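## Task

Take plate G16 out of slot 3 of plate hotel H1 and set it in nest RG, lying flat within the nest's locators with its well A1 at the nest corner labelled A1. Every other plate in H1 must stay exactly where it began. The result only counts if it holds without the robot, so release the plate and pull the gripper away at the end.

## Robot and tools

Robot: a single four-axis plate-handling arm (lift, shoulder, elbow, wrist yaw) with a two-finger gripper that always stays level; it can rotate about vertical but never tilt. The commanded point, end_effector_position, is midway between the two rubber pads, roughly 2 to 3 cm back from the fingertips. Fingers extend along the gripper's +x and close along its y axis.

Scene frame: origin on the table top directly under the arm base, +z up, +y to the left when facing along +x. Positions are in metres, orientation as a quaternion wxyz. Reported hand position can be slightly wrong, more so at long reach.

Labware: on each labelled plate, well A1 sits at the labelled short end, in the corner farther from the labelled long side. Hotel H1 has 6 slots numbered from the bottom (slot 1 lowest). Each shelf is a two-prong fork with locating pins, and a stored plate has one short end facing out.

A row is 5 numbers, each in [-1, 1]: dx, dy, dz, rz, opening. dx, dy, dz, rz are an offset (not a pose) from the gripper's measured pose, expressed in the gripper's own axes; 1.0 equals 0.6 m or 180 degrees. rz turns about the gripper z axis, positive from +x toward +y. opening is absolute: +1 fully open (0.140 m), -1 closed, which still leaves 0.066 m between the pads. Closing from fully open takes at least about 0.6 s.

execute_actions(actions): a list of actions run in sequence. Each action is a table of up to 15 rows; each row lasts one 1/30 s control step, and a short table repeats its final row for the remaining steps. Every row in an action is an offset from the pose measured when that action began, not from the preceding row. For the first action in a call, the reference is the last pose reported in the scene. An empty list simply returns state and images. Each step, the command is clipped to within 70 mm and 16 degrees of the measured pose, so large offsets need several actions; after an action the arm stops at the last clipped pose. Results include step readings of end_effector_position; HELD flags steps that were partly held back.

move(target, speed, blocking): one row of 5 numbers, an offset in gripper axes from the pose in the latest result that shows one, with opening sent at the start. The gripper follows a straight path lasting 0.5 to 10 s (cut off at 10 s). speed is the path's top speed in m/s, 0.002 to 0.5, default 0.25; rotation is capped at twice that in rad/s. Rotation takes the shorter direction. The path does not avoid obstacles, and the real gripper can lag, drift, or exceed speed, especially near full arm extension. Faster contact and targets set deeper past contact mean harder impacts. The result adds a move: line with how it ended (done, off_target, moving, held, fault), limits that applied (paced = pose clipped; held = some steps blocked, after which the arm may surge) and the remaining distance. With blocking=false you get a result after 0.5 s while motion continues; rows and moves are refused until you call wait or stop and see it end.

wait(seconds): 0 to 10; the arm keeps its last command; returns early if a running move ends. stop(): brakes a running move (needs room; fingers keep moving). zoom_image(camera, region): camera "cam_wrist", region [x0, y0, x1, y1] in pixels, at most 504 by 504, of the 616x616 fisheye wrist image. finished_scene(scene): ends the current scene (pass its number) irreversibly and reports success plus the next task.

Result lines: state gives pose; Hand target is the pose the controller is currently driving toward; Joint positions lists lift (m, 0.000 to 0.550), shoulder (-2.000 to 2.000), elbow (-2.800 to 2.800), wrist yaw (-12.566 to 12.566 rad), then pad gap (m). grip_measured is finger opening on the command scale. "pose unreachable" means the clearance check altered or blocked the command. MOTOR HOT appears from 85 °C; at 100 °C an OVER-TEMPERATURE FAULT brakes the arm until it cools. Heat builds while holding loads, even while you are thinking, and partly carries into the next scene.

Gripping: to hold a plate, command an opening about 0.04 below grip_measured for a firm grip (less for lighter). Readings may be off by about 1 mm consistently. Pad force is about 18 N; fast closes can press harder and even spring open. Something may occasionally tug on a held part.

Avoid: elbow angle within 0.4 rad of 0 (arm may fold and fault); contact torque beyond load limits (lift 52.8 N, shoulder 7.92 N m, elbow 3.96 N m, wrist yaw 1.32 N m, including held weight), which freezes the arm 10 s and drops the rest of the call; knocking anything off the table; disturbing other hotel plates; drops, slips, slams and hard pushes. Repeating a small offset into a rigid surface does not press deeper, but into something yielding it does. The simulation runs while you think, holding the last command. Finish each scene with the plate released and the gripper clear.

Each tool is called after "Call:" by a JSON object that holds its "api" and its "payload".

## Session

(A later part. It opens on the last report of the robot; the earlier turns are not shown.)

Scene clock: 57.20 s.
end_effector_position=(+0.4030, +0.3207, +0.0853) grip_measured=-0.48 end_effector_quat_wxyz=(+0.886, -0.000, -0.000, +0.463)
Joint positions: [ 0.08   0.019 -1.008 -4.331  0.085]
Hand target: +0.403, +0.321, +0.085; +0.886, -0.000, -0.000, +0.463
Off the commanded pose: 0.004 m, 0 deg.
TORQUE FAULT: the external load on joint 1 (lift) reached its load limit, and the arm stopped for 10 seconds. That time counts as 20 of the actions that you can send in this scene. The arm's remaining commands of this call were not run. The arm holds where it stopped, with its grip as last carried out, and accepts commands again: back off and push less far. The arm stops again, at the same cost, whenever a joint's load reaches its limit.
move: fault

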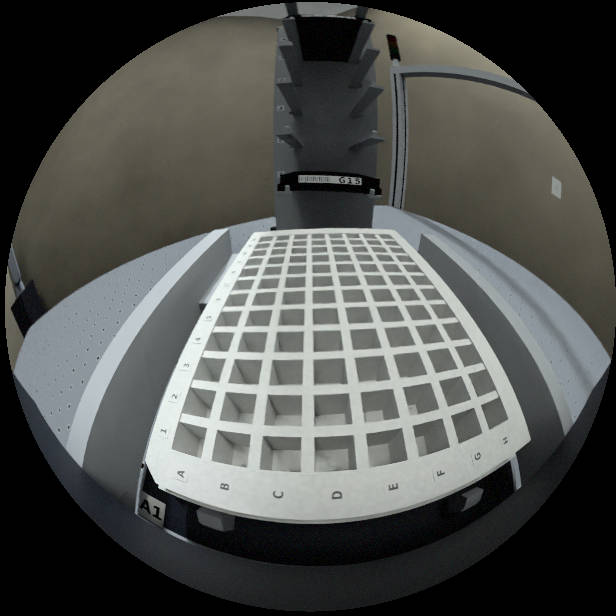

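Call:
{"api": "move", "payload": {"target": [0,0,0.001,0,-0.1]}}

Call:
{"api": "move", "payload": {"target": [0,0,0.08,0,0.3], "speed": 0.1}}

Call:
{"api": "move", "payload": {"target": [-0.1,0,0.06,0,1]}}

Call:
{"api": "zoom_image", "payload": {"camera": "cam_wrist", "region": [150, 250, 500, 600]}}

Scene clock: 58.27 s.
end_effector_position=(+0.4029, +0.3208, +0.0859) grip_measured=-0.10 end_effector_quat_wxyz=(+0.886, -0.000, -0.000, +0.463)
Joint positions: [ 0.081  0.019 -1.008 -4.331  0.099]
Hand target: +0.403, +0.321, +0.086; +0.886, -0.000, -0.000, +0.463
Off the commanded pose: 0.000 m, 0 deg.
move: done

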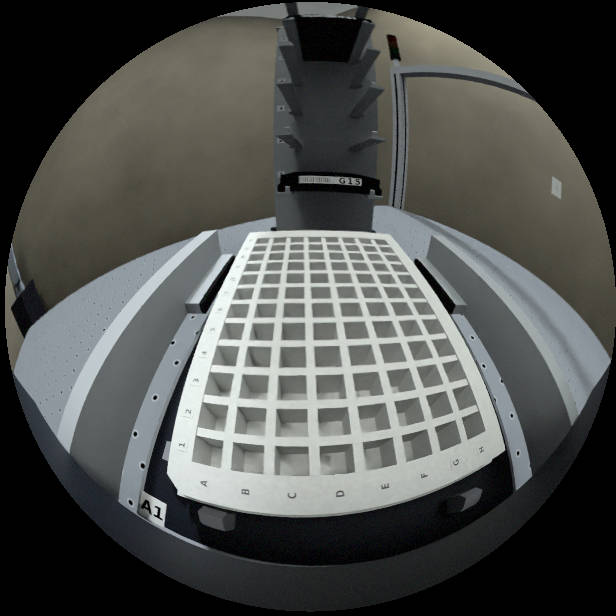

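Scene clock: 59.03 s.
end_effector_position=(+0.4029, +0.3208, +0.1339) grip_measured=+0.30 end_effector_quat_wxyz=(+0.886, -0.000, -0.000, +0.463)
Joint positions: [ 0.129  0.019 -1.008 -4.331  0.114]
Hand target: +0.403, +0.321, +0.134; +0.886, -0.000, -0.000, +0.463
Off the commanded pose: 0.000 m, 0 deg.
move: done

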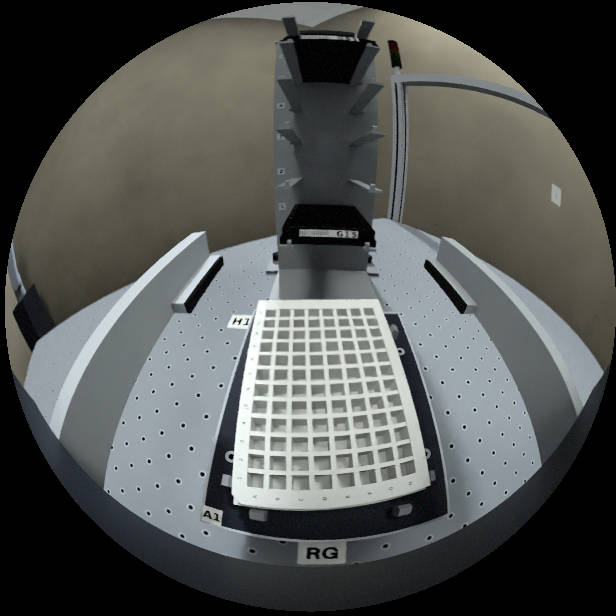

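Scene clock: 59.77 s.
end_effector_position=(+0.3686, +0.2715, +0.1700) grip_measured=+1.00 end_effector_quat_wxyz=(+0.886, -0.000, -0.000, +0.464)
Joint positions: [ 0.165 -0.062 -0.747 -4.51   0.14 ]
Hand target: +0.369, +0.271, +0.170; +0.886, -0.000, -0.000, +0.463
Off the commanded pose: 0.000 m, 0 deg.
move: done

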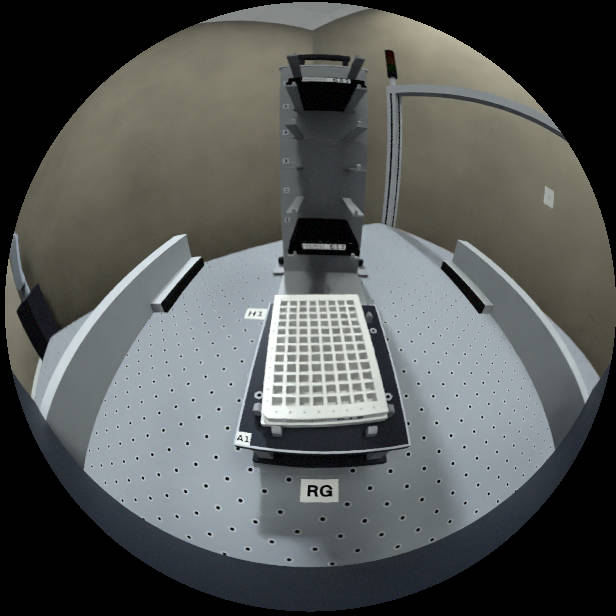

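Region (150, 250, 500, 600) of cam_wrist's 616x616 image, scaled by 1.440, with more detail than that image has.

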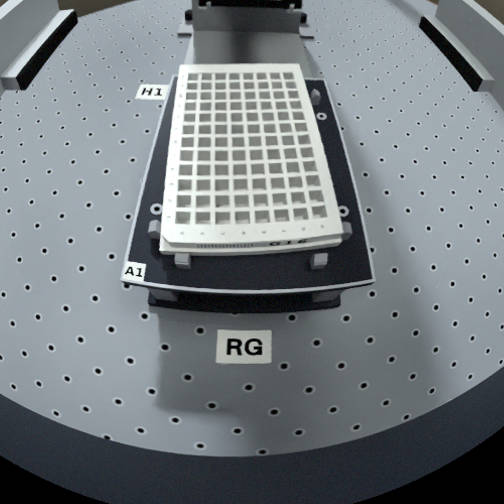

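Call:
{"api": "move", "payload": {"target": [0.1,0,-0.1,0,0.3]}}

Call:
{"api": "move", "payload": {"target": [0,0,-0.035,0,0.3], "speed": 0.05}}

Call:
{"api": "move", "payload": {"target": [0,0,0,0,-0.52]}}

Call:
{"api": "move", "payload": {"target": [0,0,0.02,0,-0.52], "speed": 0.04}}

Call:
{"api": "move", "payload": {"target": [-0.006,-0.002,0,-0.015,-0.52], "speed": 0.04}}

Call:
{"api": "move", "payload": {"target": [0,0,-0.021,0,-0.52], "speed": 0.015}}

Scene clock: 61.13 s.
end_effector_position=(+0.4029, +0.3208, +0.1099) grip_measured=+0.30 end_effector_quat_wxyz=(+0.886, -0.000, -0.000, +0.463)
Joint positions: [ 0.105  0.019 -1.008 -4.331  0.114]
Hand target: +0.403, +0.321, +0.110; +0.886, -0.000, -0.000, +0.464
Off the commanded pose: 0.000 m, 0 deg.
move: done

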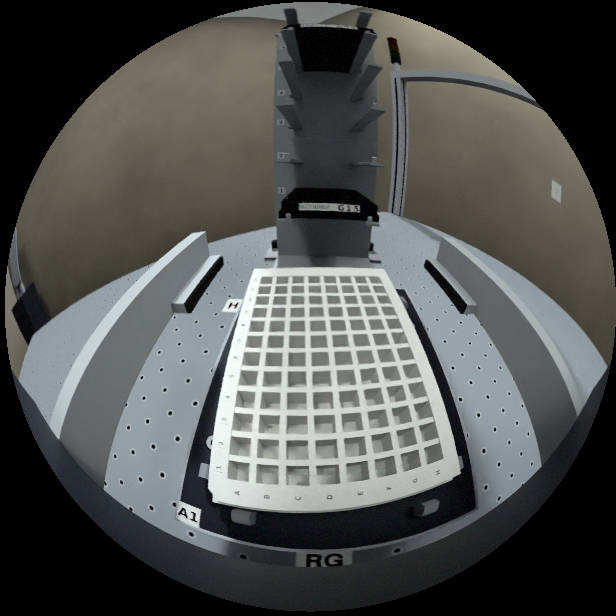

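Scene clock: 61.83 s.
end_effector_position=(+0.4029, +0.3208, +0.0889) grip_measured=+0.30 end_effector_quat_wxyz=(+0.886, -0.000, -0.000, +0.463)
Joint positions: [ 0.084  0.019 -1.008 -4.331  0.114]
Hand target: +0.403, +0.321, +0.089; +0.886, -0.000, -0.000, +0.463
Off the commanded pose: 0.000 m, 0 deg.
move: done

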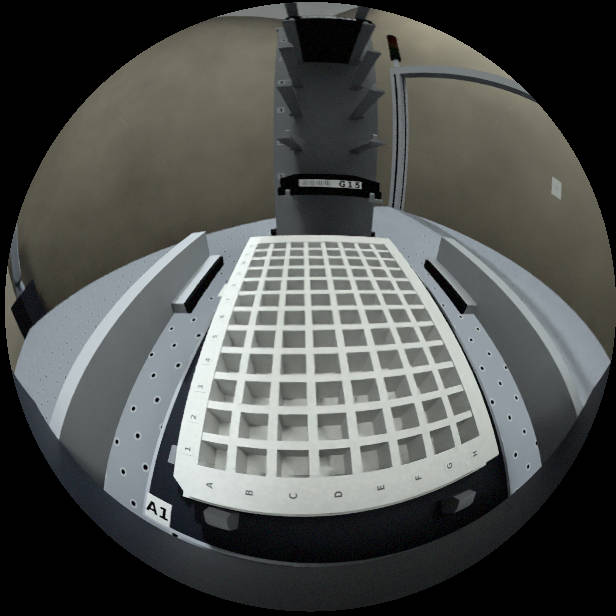

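Scene clock: 62.33 s.
end_effector_position=(+0.4027, +0.3208, +0.0889) grip_measured=-0.52 end_effector_quat_wxyz=(+0.886, -0.000, -0.000, +0.464)
Joint positions: [ 0.084  0.019 -1.008 -4.33   0.084]
Hand target: +0.403, +0.321, +0.089; +0.886, -0.000, -0.000, +0.463
Off the commanded pose: 0.000 m, 0 deg.
move: done

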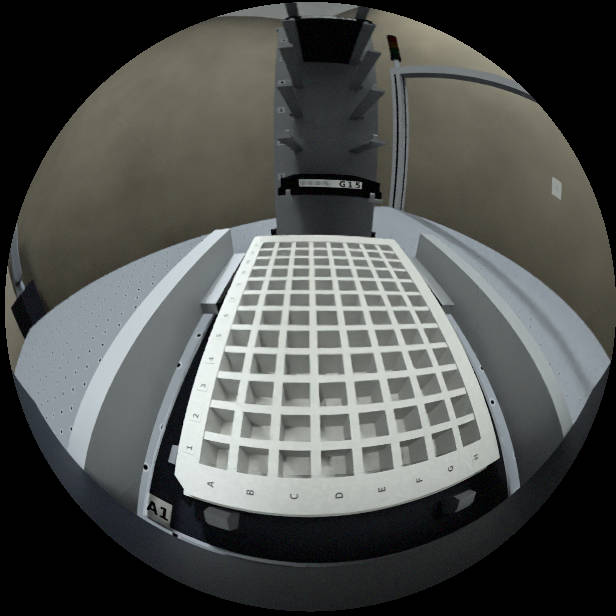

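Scene clock: 63.03 s.
end_effector_position=(+0.4027, +0.3209, +0.1010) grip_measured=-0.52 end_effector_quat_wxyz=(+0.886, -0.000, -0.000, +0.464)
Joint positions: [ 0.096  0.019 -1.008 -4.33   0.084]
Hand target: +0.403, +0.321, +0.101; +0.886, -0.000, -0.000, +0.464
Off the commanded pose: 0.000 m, 0 deg.
move: done

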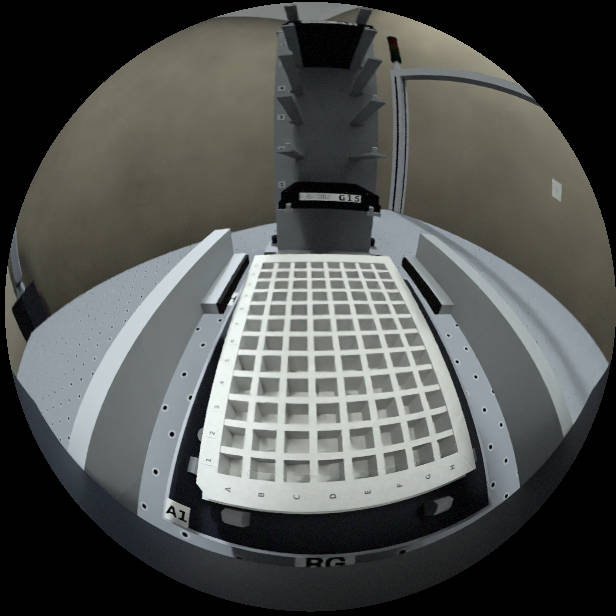

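Scene clock: 63.87 s.
end_effector_position=(+0.4017, +0.3172, +0.1010) grip_measured=-0.52 end_effector_quat_wxyz=(+0.897, -0.000, -0.000, +0.443)
Joint positions: [ 0.096  0.035 -0.992 -4.408  0.084]
Hand target: +0.402, +0.317, +0.101; +0.897, -0.000, -0.000, +0.443
Off the commanded pose: 0.000 m, 0 deg.
move: done

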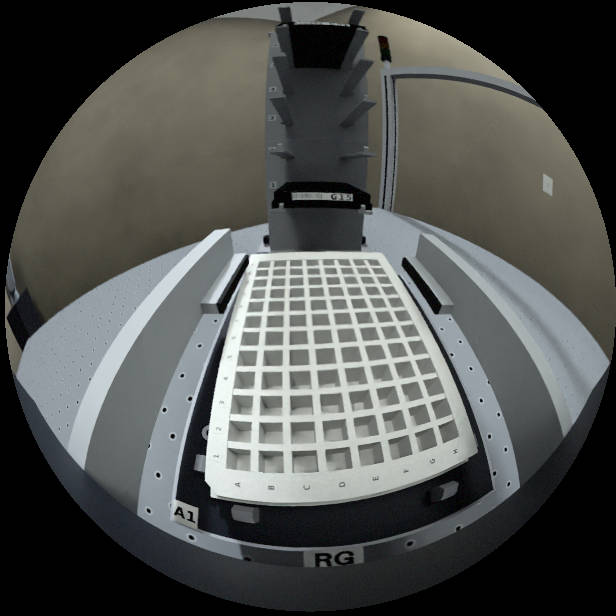

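Scene clock: 74.63 s.
end_effector_position=(+0.4012, +0.3178, +0.0939) grip_measured=-0.52 end_effector_quat_wxyz=(+0.896, -0.000, -0.000, +0.445)
Joint positions: [ 0.089  0.036 -0.993 -4.404  0.084]
Hand target: +0.401, +0.318, +0.093; +0.896, -0.000, -0.000, +0.444
Off the commanded pose: 0.006 m, 0 deg.
TORQUE FAULT: the external load on joint 1 (lift) reached its load limit, and the arm stopped for 10 seconds. That time counts as 20 of the actions that you can send in this scene. The arm's remaining commands of this call were not run. The arm holds where it stopped, with its grip as last carried out, and accepts commands again: back off and push less far. The arm stops again, at the same cost, whenever a joint's load reaches its limit.
move: fault

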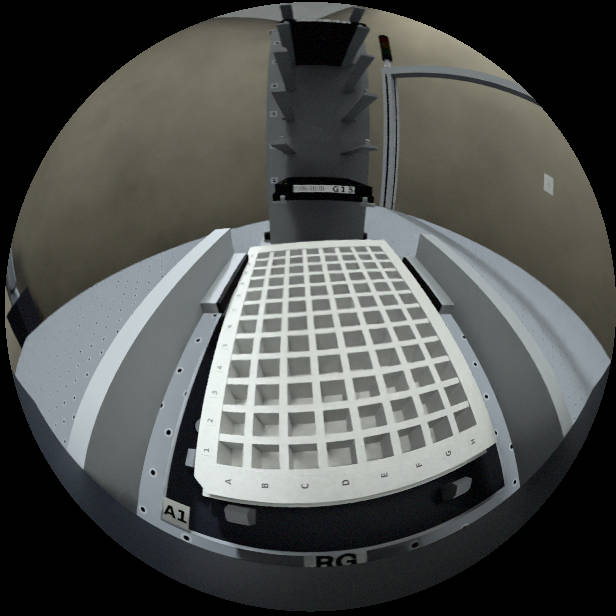

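Call:
{"api": "move", "payload": {"target": [0,0,0.09,0,1]}}

Call:
{"api": "zoom_image", "payload": {"camera": "cam_wrist", "region": [170, 270, 500, 600]}}

Scene clock: 75.90 s.
end_effector_position=(+0.4011, +0.3178, +0.1479) grip_measured=+1.00 end_effector_quat_wxyz=(+0.896, -0.000, -0.000, +0.445)
Joint positions: [ 0.143  0.036 -0.993 -4.404  0.14 ]
Hand target: +0.401, +0.318, +0.148; +0.896, -0.000, -0.000, +0.445
Off the commanded pose: 0.000 m, 0 deg.
move: done

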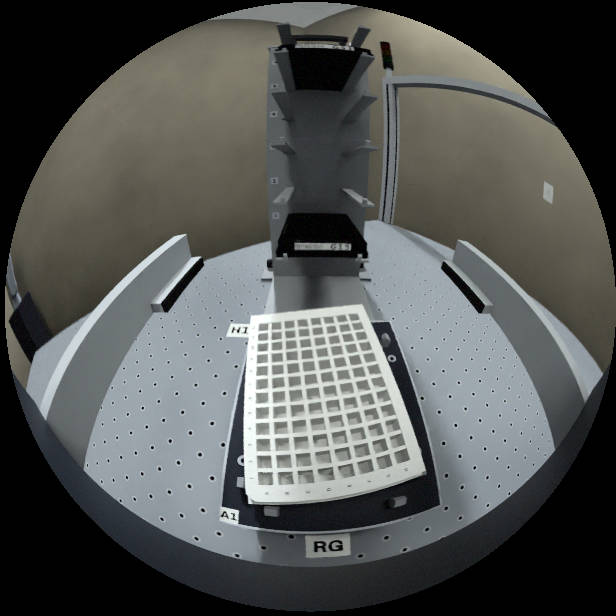

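Region (170, 270, 500, 600) of cam_wrist's 616x616 image, scaled by 1.527, with more detail than that image has.

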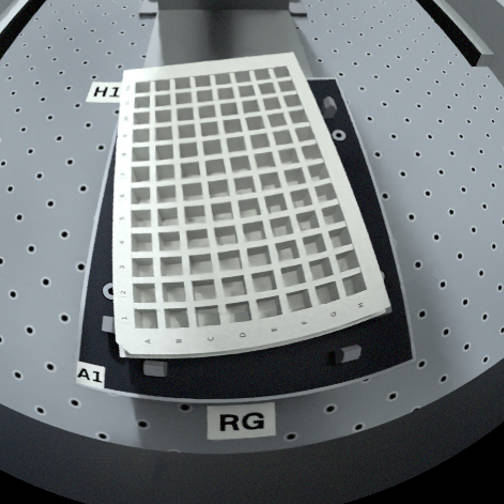

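Call:
{"api": "move", "payload": {"target": [0.012,0.003,-0.08,0.03,1], "speed": 0.1}}

Call:
{"api": "move", "payload": {"target": [0,0,-0.021,0,1], "speed": 0.02}}

Call:
{"api": "move", "payload": {"target": [0,0,0,0,-0.52]}}

Scene clock: 77.17 s.
end_effector_position=(+0.4040, +0.3247, +0.0999) grip_measured=+1.00 end_effector_quat_wxyz=(+0.874, -0.000, -0.000, +0.487)
Joint positions: [ 0.095  0.002 -1.027 -4.242  0.14 ]
Hand target: +0.404, +0.325, +0.100; +0.874, -0.000, -0.000, +0.487
Off the commanded pose: 0.000 m, 0 deg.
move: done

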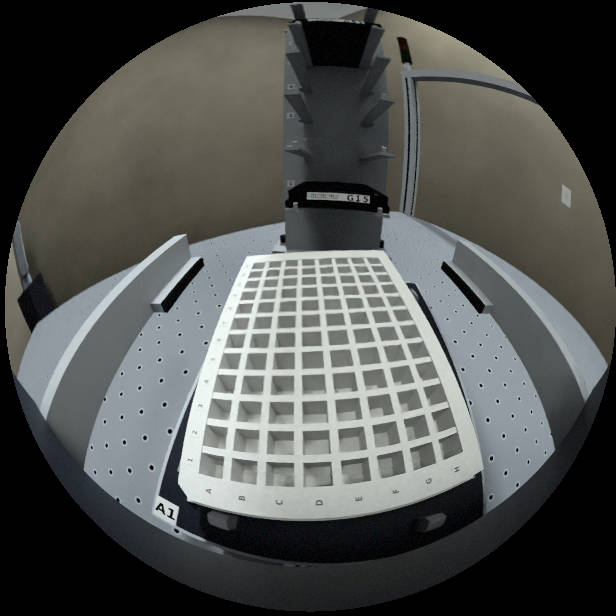

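Scene clock: 78.03 s.
end_effector_position=(+0.4040, +0.3247, +0.0873) grip_measured=+1.00 end_effector_quat_wxyz=(+0.874, -0.000, -0.000, +0.487)
Joint positions: [ 0.082  0.002 -1.027 -4.242  0.14 ]
Hand target: +0.404, +0.325, +0.087; +0.874, -0.000, -0.000, +0.487
Off the commanded pose: 0.000 m, 0 deg.
move: done

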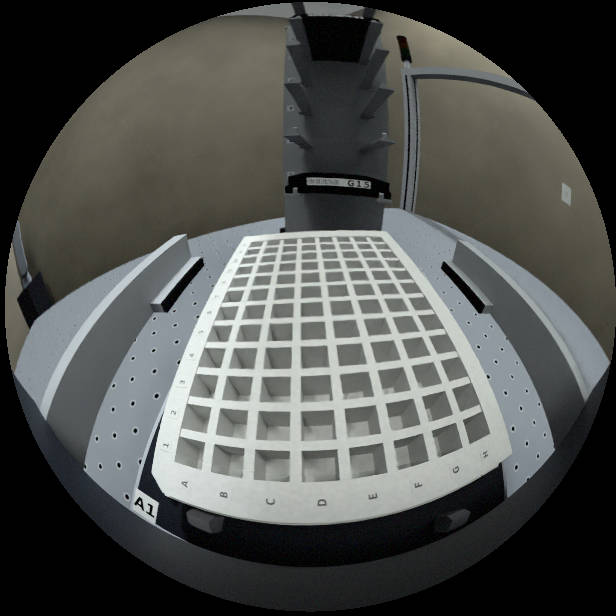

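Scene clock: 78.73 s.
end_effector_position=(+0.4040, +0.3247, +0.0873) grip_measured=-0.49 end_effector_quat_wxyz=(+0.874, -0.000, -0.000, +0.487)
Joint positions: [ 0.082  0.002 -1.026 -4.242  0.085]
Hand target: +0.404, +0.325, +0.087; +0.874, -0.000, -0.000, +0.487
Off the commanded pose: 0.000 m, 0 deg.
move: done

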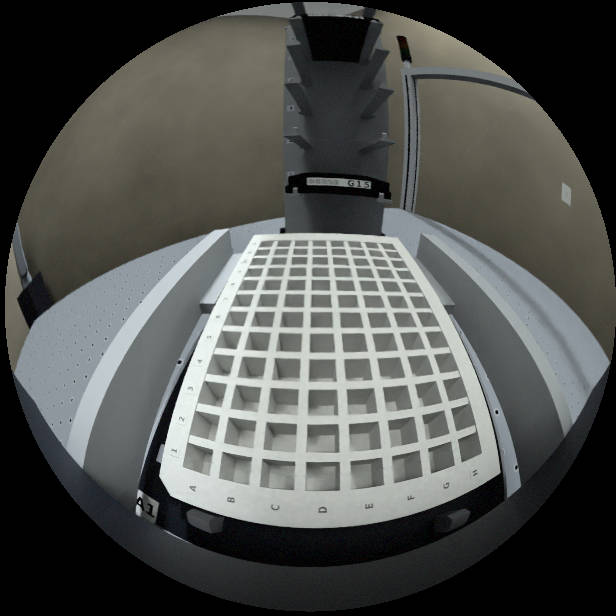

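Call:
{"api": "move", "payload": {"target": [0,0,0.018,0,-0.52], "speed": 0.04}}

Call:
{"api": "move", "payload": {"target": [-0.004,-0.005,0,-0.03,-0.52], "speed": 0.04}}

Call:
{"api": "move", "payload": {"target": [0,0,-0.016,0,-0.52], "speed": 0.015}}

Call:
{"api": "zoom_image", "payload": {"camera": "cam_wrist", "region": [100, 200, 560, 616]}}

Scene clock: 80.00 s.
end_effector_position=(+0.4040, +0.3247, +0.0981) grip_measured=-0.49 end_effector_quat_wxyz=(+0.874, -0.000, -0.000, +0.487)
Joint positions: [ 0.093  0.002 -1.026 -4.242  0.085]
Hand target: +0.404, +0.325, +0.098; +0.874, -0.000, -0.000, +0.487
Off the commanded pose: 0.000 m, 0 deg.
move: done

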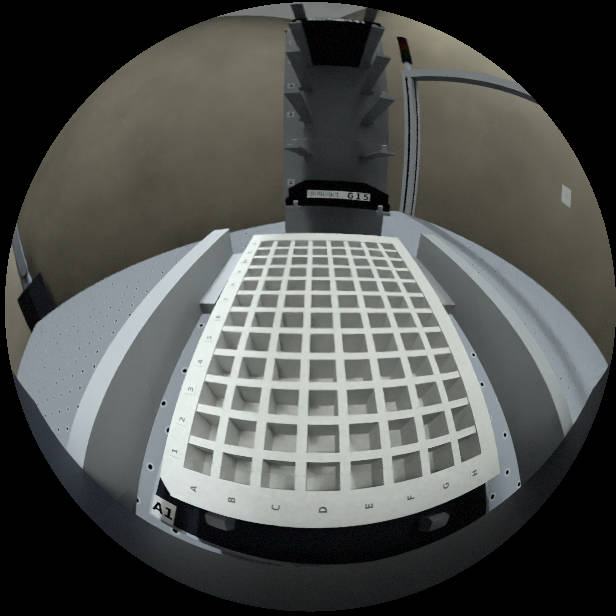

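Scene clock: 81.40 s.
end_effector_position=(+0.4053, +0.3210, +0.0981) grip_measured=-0.49 end_effector_quat_wxyz=(+0.896, -0.000, -0.000, +0.445)
Joint positions: [ 0.093  0.037 -1.015 -4.383  0.085]
Hand target: +0.405, +0.321, +0.098; +0.896, -0.000, -0.000, +0.445
Off the commanded pose: 0.000 m, 0 deg.
move: done

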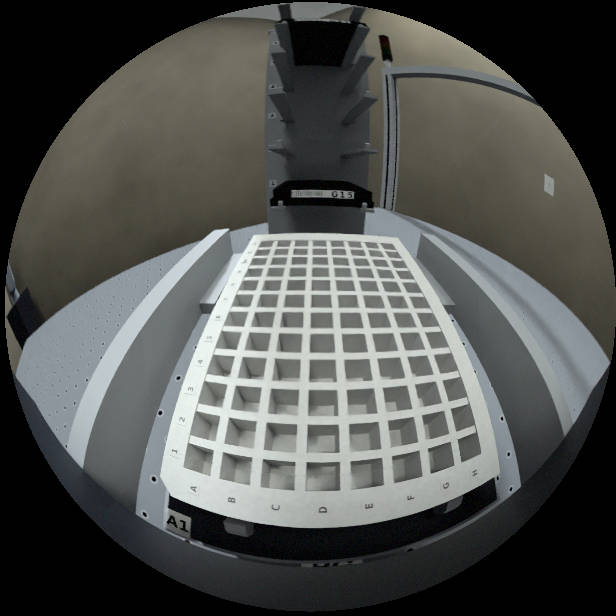

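Scene clock: 82.27 s.
end_effector_position=(+0.4052, +0.3211, +0.0886) grip_measured=-0.48 end_effector_quat_wxyz=(+0.895, -0.000, -0.000, +0.445)
Joint positions: [ 0.084  0.037 -1.015 -4.382  0.085]
Hand target: +0.405, +0.321, +0.088; +0.896, -0.000, -0.000, +0.445
Off the commanded pose: 0.000 m, 0 deg.
move: done

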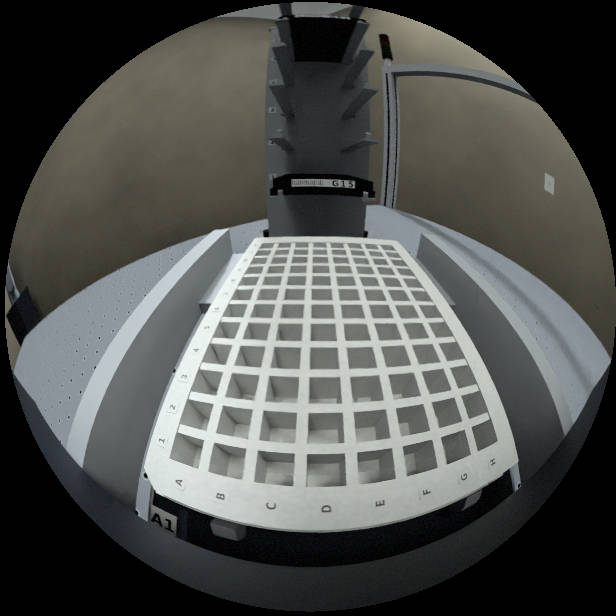

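Region (100, 200, 560, 616) of cam_wrist's 616x616 image, scaled by 1.096, with more detail than that image has; it fills the top 456 rows of this view, and the rest is white.

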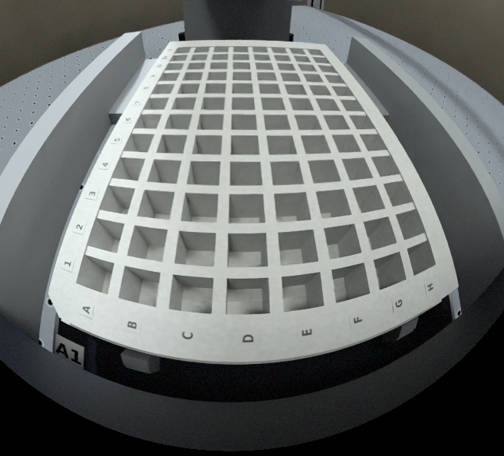

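Call:
{"api": "move", "payload": {"target": [0,0,0.014,0,-0.52], "speed": 0.04}}

Call:
{"api": "move", "payload": {"target": [0.008,0,0,0.007,-0.52], "speed": 0.04}}

Call:
{"api": "move", "payload": {"target": [0,0,-0.014,0,-0.52], "speed": 0.015}}

Scene clock: 84.93 s.
end_effector_position=(+0.4050, +0.3212, +0.0970) grip_measured=-0.48 end_effector_quat_wxyz=(+0.895, -0.000, -0.000, +0.446)
Joint positions: [ 0.092  0.038 -1.015 -4.382  0.085]
Hand target: +0.405, +0.321, +0.097; +0.895, -0.000, -0.000, +0.445
Off the commanded pose: 0.000 m, 0 deg.
move: done

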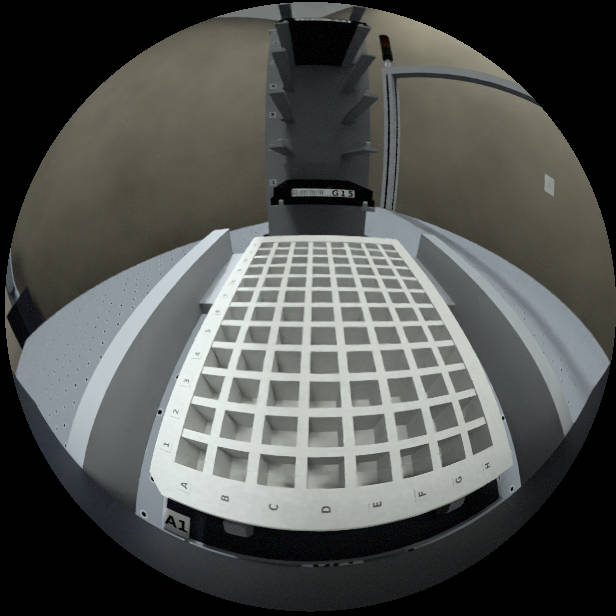

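Scene clock: 85.63 s.
end_effector_position=(+0.4079, +0.3251, +0.0970) grip_measured=-0.48 end_effector_quat_wxyz=(+0.890, -0.000, -0.000, +0.455)
Joint positions: [ 0.092  0.033 -1.036 -4.334  0.085]
Hand target: +0.408, +0.325, +0.097; +0.890, -0.000, -0.000, +0.455
Off the commanded pose: 0.000 m, 0 deg.
move: done

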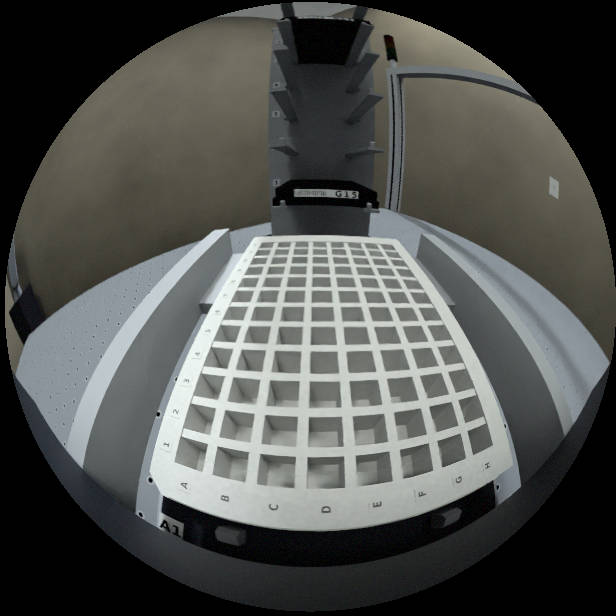

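Scene clock: 86.40 s.
end_effector_position=(+0.4086, +0.3248, +0.0886) grip_measured=-0.48 end_effector_quat_wxyz=(+0.891, -0.000, -0.000, +0.454)
Joint positions: [ 0.084  0.032 -1.037 -4.335  0.085]
Hand target: +0.408, +0.325, +0.089; +0.890, -0.000, -0.000, +0.455
Off the commanded pose: 0.001 m, 0 deg.
move: done

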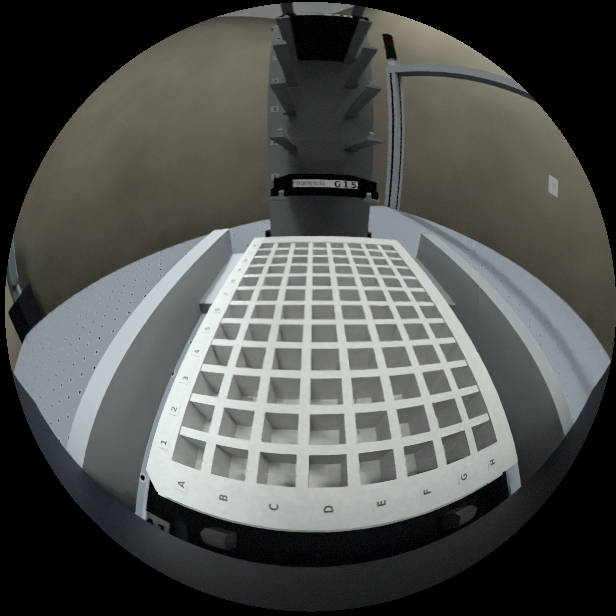

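Call:
{"api": "move", "payload": {"target": [0,0,0.001,0,-0.2]}}

Call:
{"api": "move", "payload": {"target": [0,0,0.12,0,0.3], "speed": 0.15}}

Call:
{"api": "zoom_image", "payload": {"camera": "cam_wrist", "region": [170, 270, 500, 600]}}

Scene clock: 87.43 s.
end_effector_position=(+0.4087, +0.3247, +0.0892) grip_measured=-0.20 end_effector_quat_wxyz=(+0.891, -0.000, -0.000, +0.454)
Joint positions: [ 0.084  0.031 -1.037 -4.336  0.096]
Hand target: +0.409, +0.325, +0.089; +0.891, -0.000, -0.000, +0.454
Off the commanded pose: 0.000 m, 0 deg.
move: done

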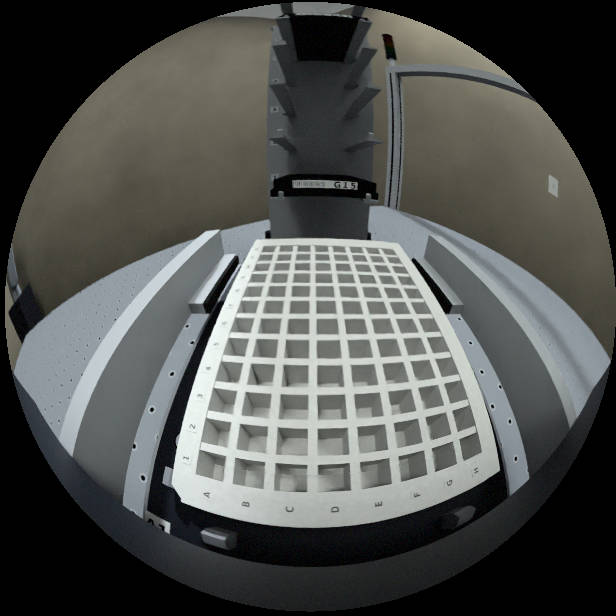

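Scene clock: 88.27 s.
end_effector_position=(+0.4088, +0.3247, +0.1612) grip_measured=+0.30 end_effector_quat_wxyz=(+0.891, -0.000, -0.000, +0.454)
Joint positions: [ 0.156  0.031 -1.037 -4.336  0.114]
Hand target: +0.409, +0.325, +0.161; +0.891, -0.000, -0.000, +0.454
Off the commanded pose: 0.000 m, 0 deg.
move: done

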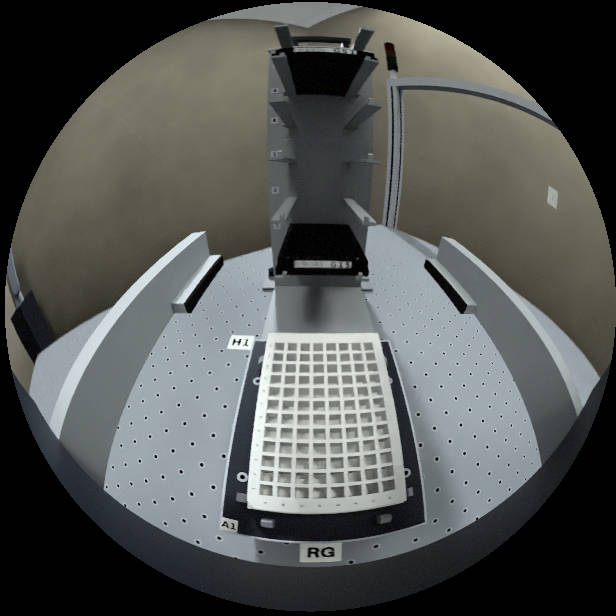

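Region (170, 270, 500, 600) of cam_wrist's 616x616 image, scaled by 1.527, with more detail than that image has.

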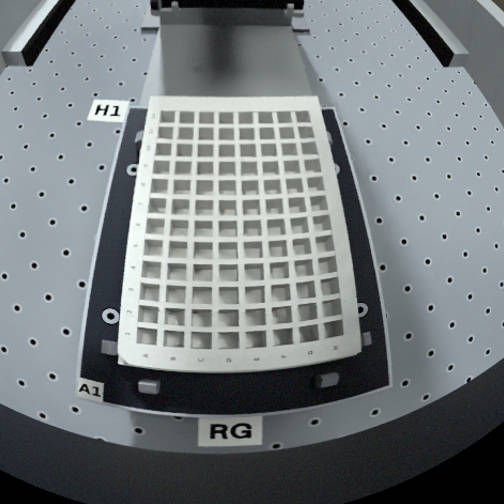

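Call:
{"api": "move", "payload": {"target": [-0.2,0,-0.06,0,0.3]}}

Call:
{"api": "zoom_image", "payload": {"camera": "cam_wrist", "region": [220, 230, 420, 430]}}

Scene clock: 89.50 s.
end_effector_position=(+0.3382, +0.2276, +0.1252) grip_measured=+0.30 end_effector_quat_wxyz=(+0.891, -0.000, -0.000, +0.454)
Joint positions: [ 0.12  -0.074 -0.524 -4.744  0.114]
Hand target: +0.338, +0.228, +0.125; +0.891, -0.000, -0.000, +0.454
Off the commanded pose: 0.000 m, 0 deg.
move: done

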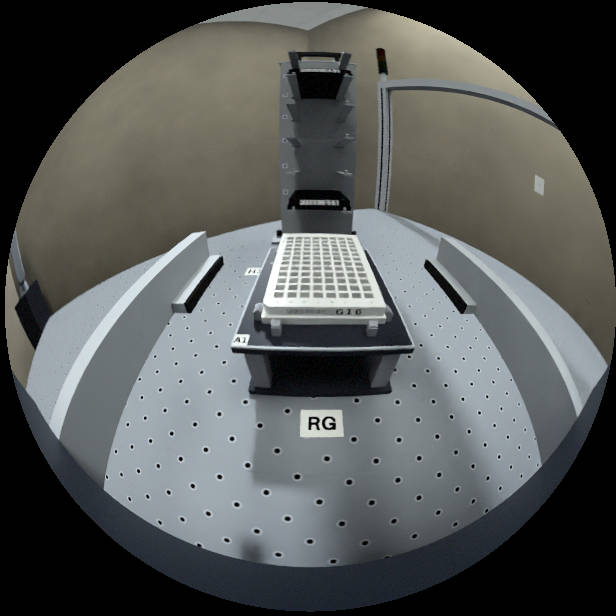

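Region (220, 230, 420, 430) of cam_wrist's 616x616 image, scaled by 2.520, with more detail than that image has.

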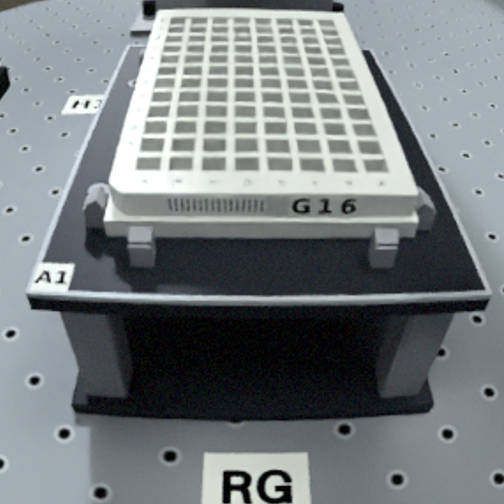

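Call:
{"api": "move", "payload": {"target": [0.2,0,0,0,0.3]}}

Call:
{"api": "move", "payload": {"target": [0,0,-0.064,0,0.3], "speed": 0.05}}

Call:
{"api": "move", "payload": {"target": [0,0,0,0,-0.5]}}

Call:
{"api": "move", "payload": {"target": [-0.007,0,0,0,-0.5], "speed": 0.01}}

Call:
{"api": "move", "payload": {"target": [0,0,0,0,0.3]}}

Call:
{"api": "move", "payload": {"target": [0,0,0.15,0,0.3], "speed": 0.15}}

Call:
{"api": "move", "payload": {"target": [0.06,0,0.03,0,1]}}

Call:
{"api": "zoom_image", "payload": {"camera": "cam_wrist", "region": [200, 320, 460, 600]}}

Scene clock: 91.23 s.
end_effector_position=(+0.4088, +0.3247, +0.1252) grip_measured=+0.30 end_effector_quat_wxyz=(+0.891, -0.000, -0.000, +0.454)
Joint positions: [ 0.12   0.031 -1.037 -4.336  0.114]
Hand target: +0.409, +0.325, +0.125; +0.891, -0.000, -0.000, +0.454
Off the commanded pose: 0.000 m, 0 deg.
move: done

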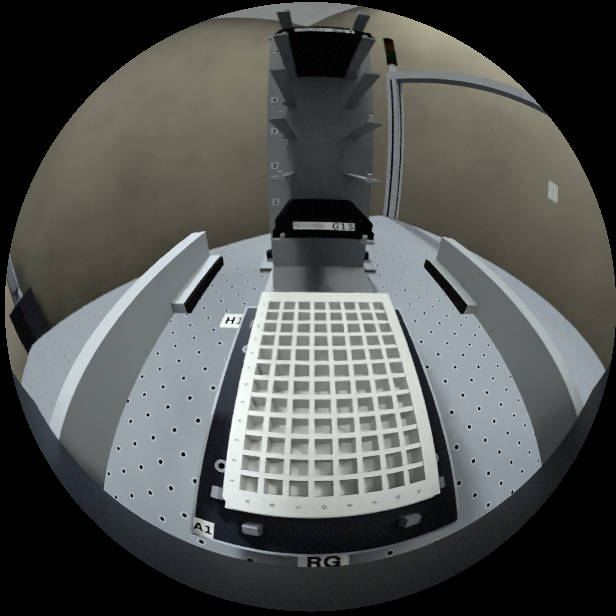

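Scene clock: 92.27 s.
end_effector_position=(+0.4088, +0.3247, +0.0868) grip_measured=+0.30 end_effector_quat_wxyz=(+0.891, -0.000, -0.000, +0.454)
Joint positions: [ 0.082  0.031 -1.037 -4.336  0.114]
Hand target: +0.409, +0.325, +0.087; +0.891, -0.000, -0.000, +0.454
Off the commanded pose: 0.000 m, 0 deg.
move: done

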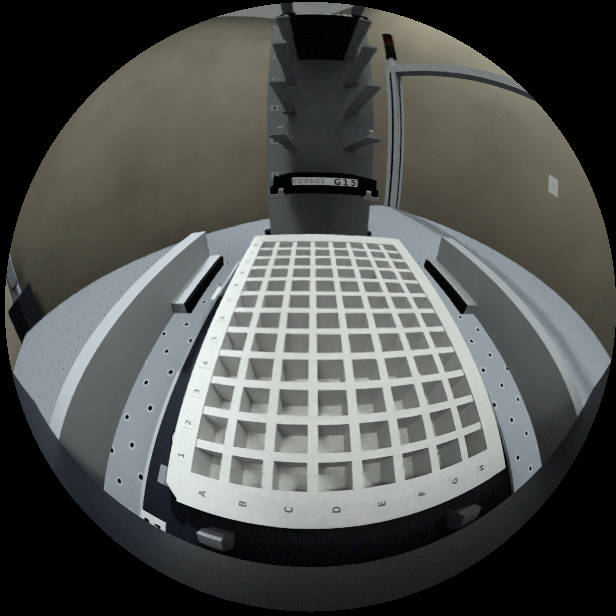

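Scene clock: 92.77 s.
end_effector_position=(+0.4090, +0.3246, +0.0868) grip_measured=-0.48 end_effector_quat_wxyz=(+0.891, -0.000, -0.000, +0.453)
Joint positions: [ 0.082  0.031 -1.038 -4.337  0.085]
Hand target: +0.409, +0.325, +0.087; +0.891, -0.000, -0.000, +0.454
Off the commanded pose: 0.000 m, 0 deg.
move: done

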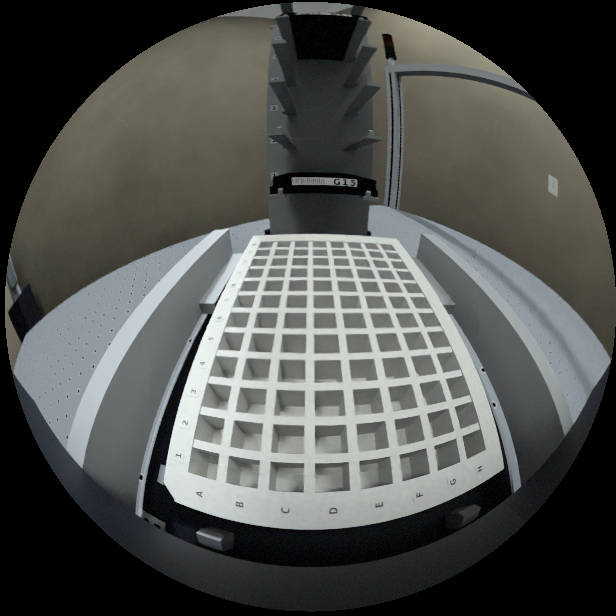

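Scene clock: 93.47 s.
end_effector_position=(+0.4065, +0.3213, +0.0868) grip_measured=-0.48 end_effector_quat_wxyz=(+0.892, -0.000, -0.000, +0.453)
Joint positions: [ 0.082  0.025 -1.019 -4.349  0.085]
Hand target: +0.406, +0.321, +0.087; +0.891, -0.000, -0.000, +0.453
Off the commanded pose: 0.000 m, 0 deg.
move: done

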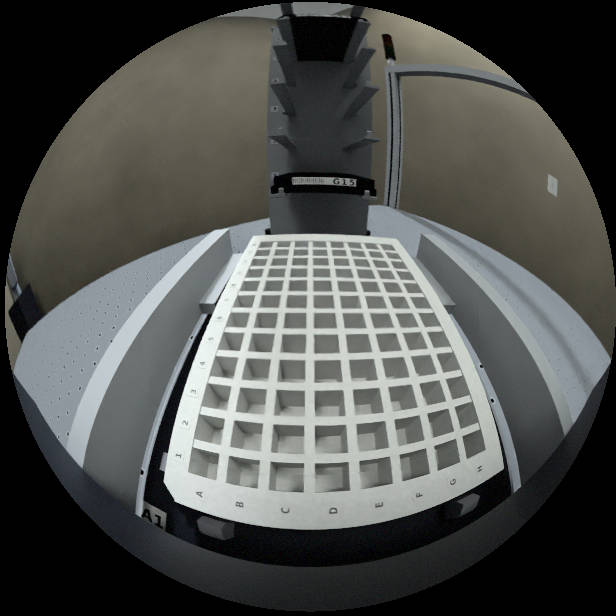

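Scene clock: 93.97 s.
end_effector_position=(+0.4065, +0.3213, +0.0868) grip_measured=+0.30 end_effector_quat_wxyz=(+0.892, -0.000, -0.000, +0.453)
Joint positions: [ 0.082  0.025 -1.019 -4.349  0.114]
Hand target: +0.407, +0.321, +0.087; +0.892, -0.000, -0.000, +0.453
Off the commanded pose: 0.000 m, 0 deg.
move: done

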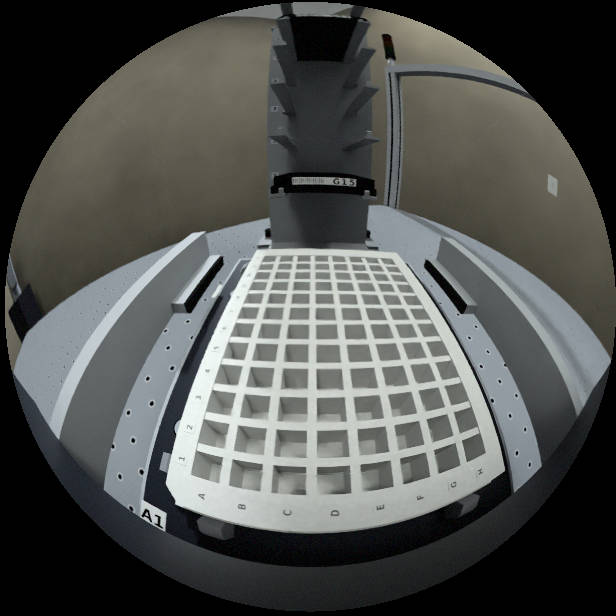

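Scene clock: 94.90 s.
end_effector_position=(+0.4065, +0.3213, +0.1768) grip_measured=+0.30 end_effector_quat_wxyz=(+0.892, -0.000, -0.000, +0.453)
Joint positions: [ 0.172  0.025 -1.019 -4.349  0.114]
Hand target: +0.407, +0.321, +0.177; +0.892, -0.000, -0.000, +0.453
Off the commanded pose: 0.000 m, 0 deg.
move: done

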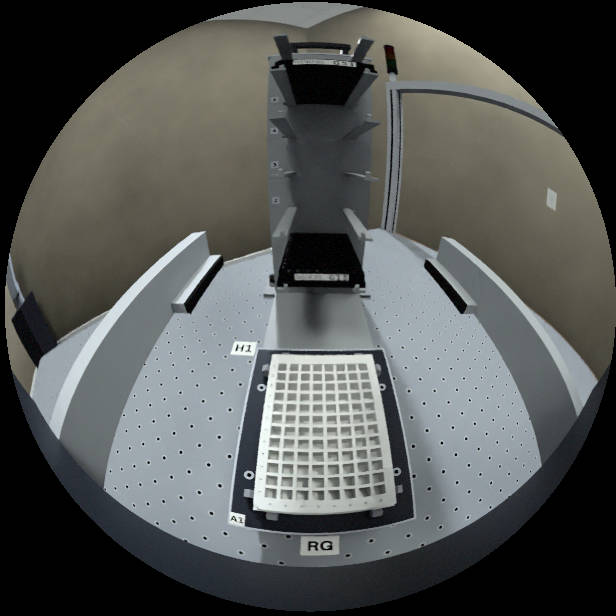

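Scene clock: 95.60 s.
end_effector_position=(+0.4279, +0.3503, +0.1949) grip_measured=+1.00 end_effector_quat_wxyz=(+0.892, -0.000, -0.000, +0.453)
Joint positions: [ 0.19   0.083 -1.184 -4.243  0.14 ]
Hand target: +0.428, +0.350, +0.195; +0.892, -0.000, -0.000, +0.453
Off the commanded pose: 0.000 m, 0 deg.
move: done

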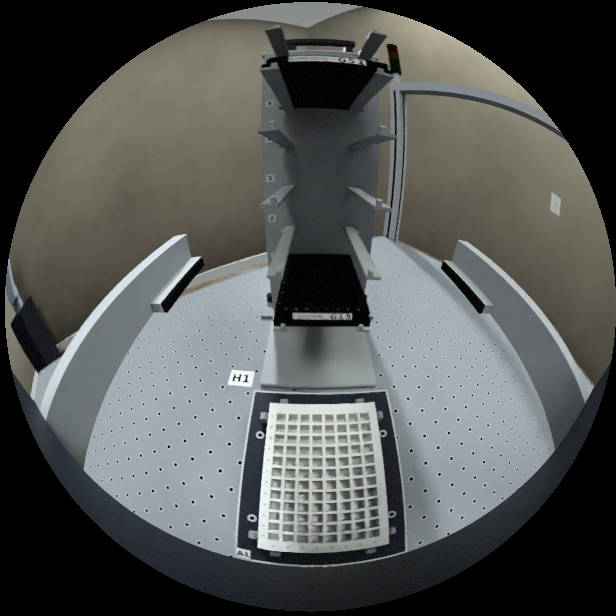

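Region (200, 320, 460, 600) of cam_wrist's 616x616 image, scaled by 1.800, with more detail than that image has; it fills the left 468 columns of this view, and the rest is white.

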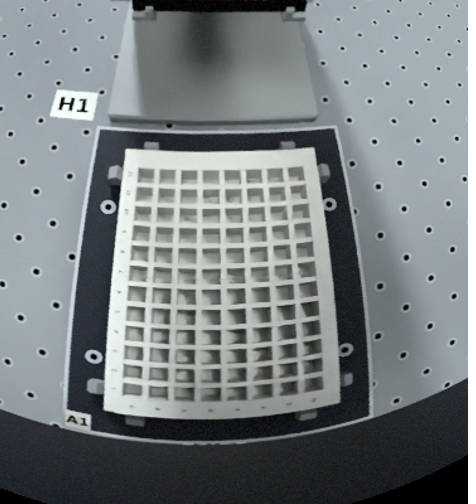

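Seated.

Call:
{"api": "finished_scene", "payload": {"scene": 1}}

The scene is finished: the task was done.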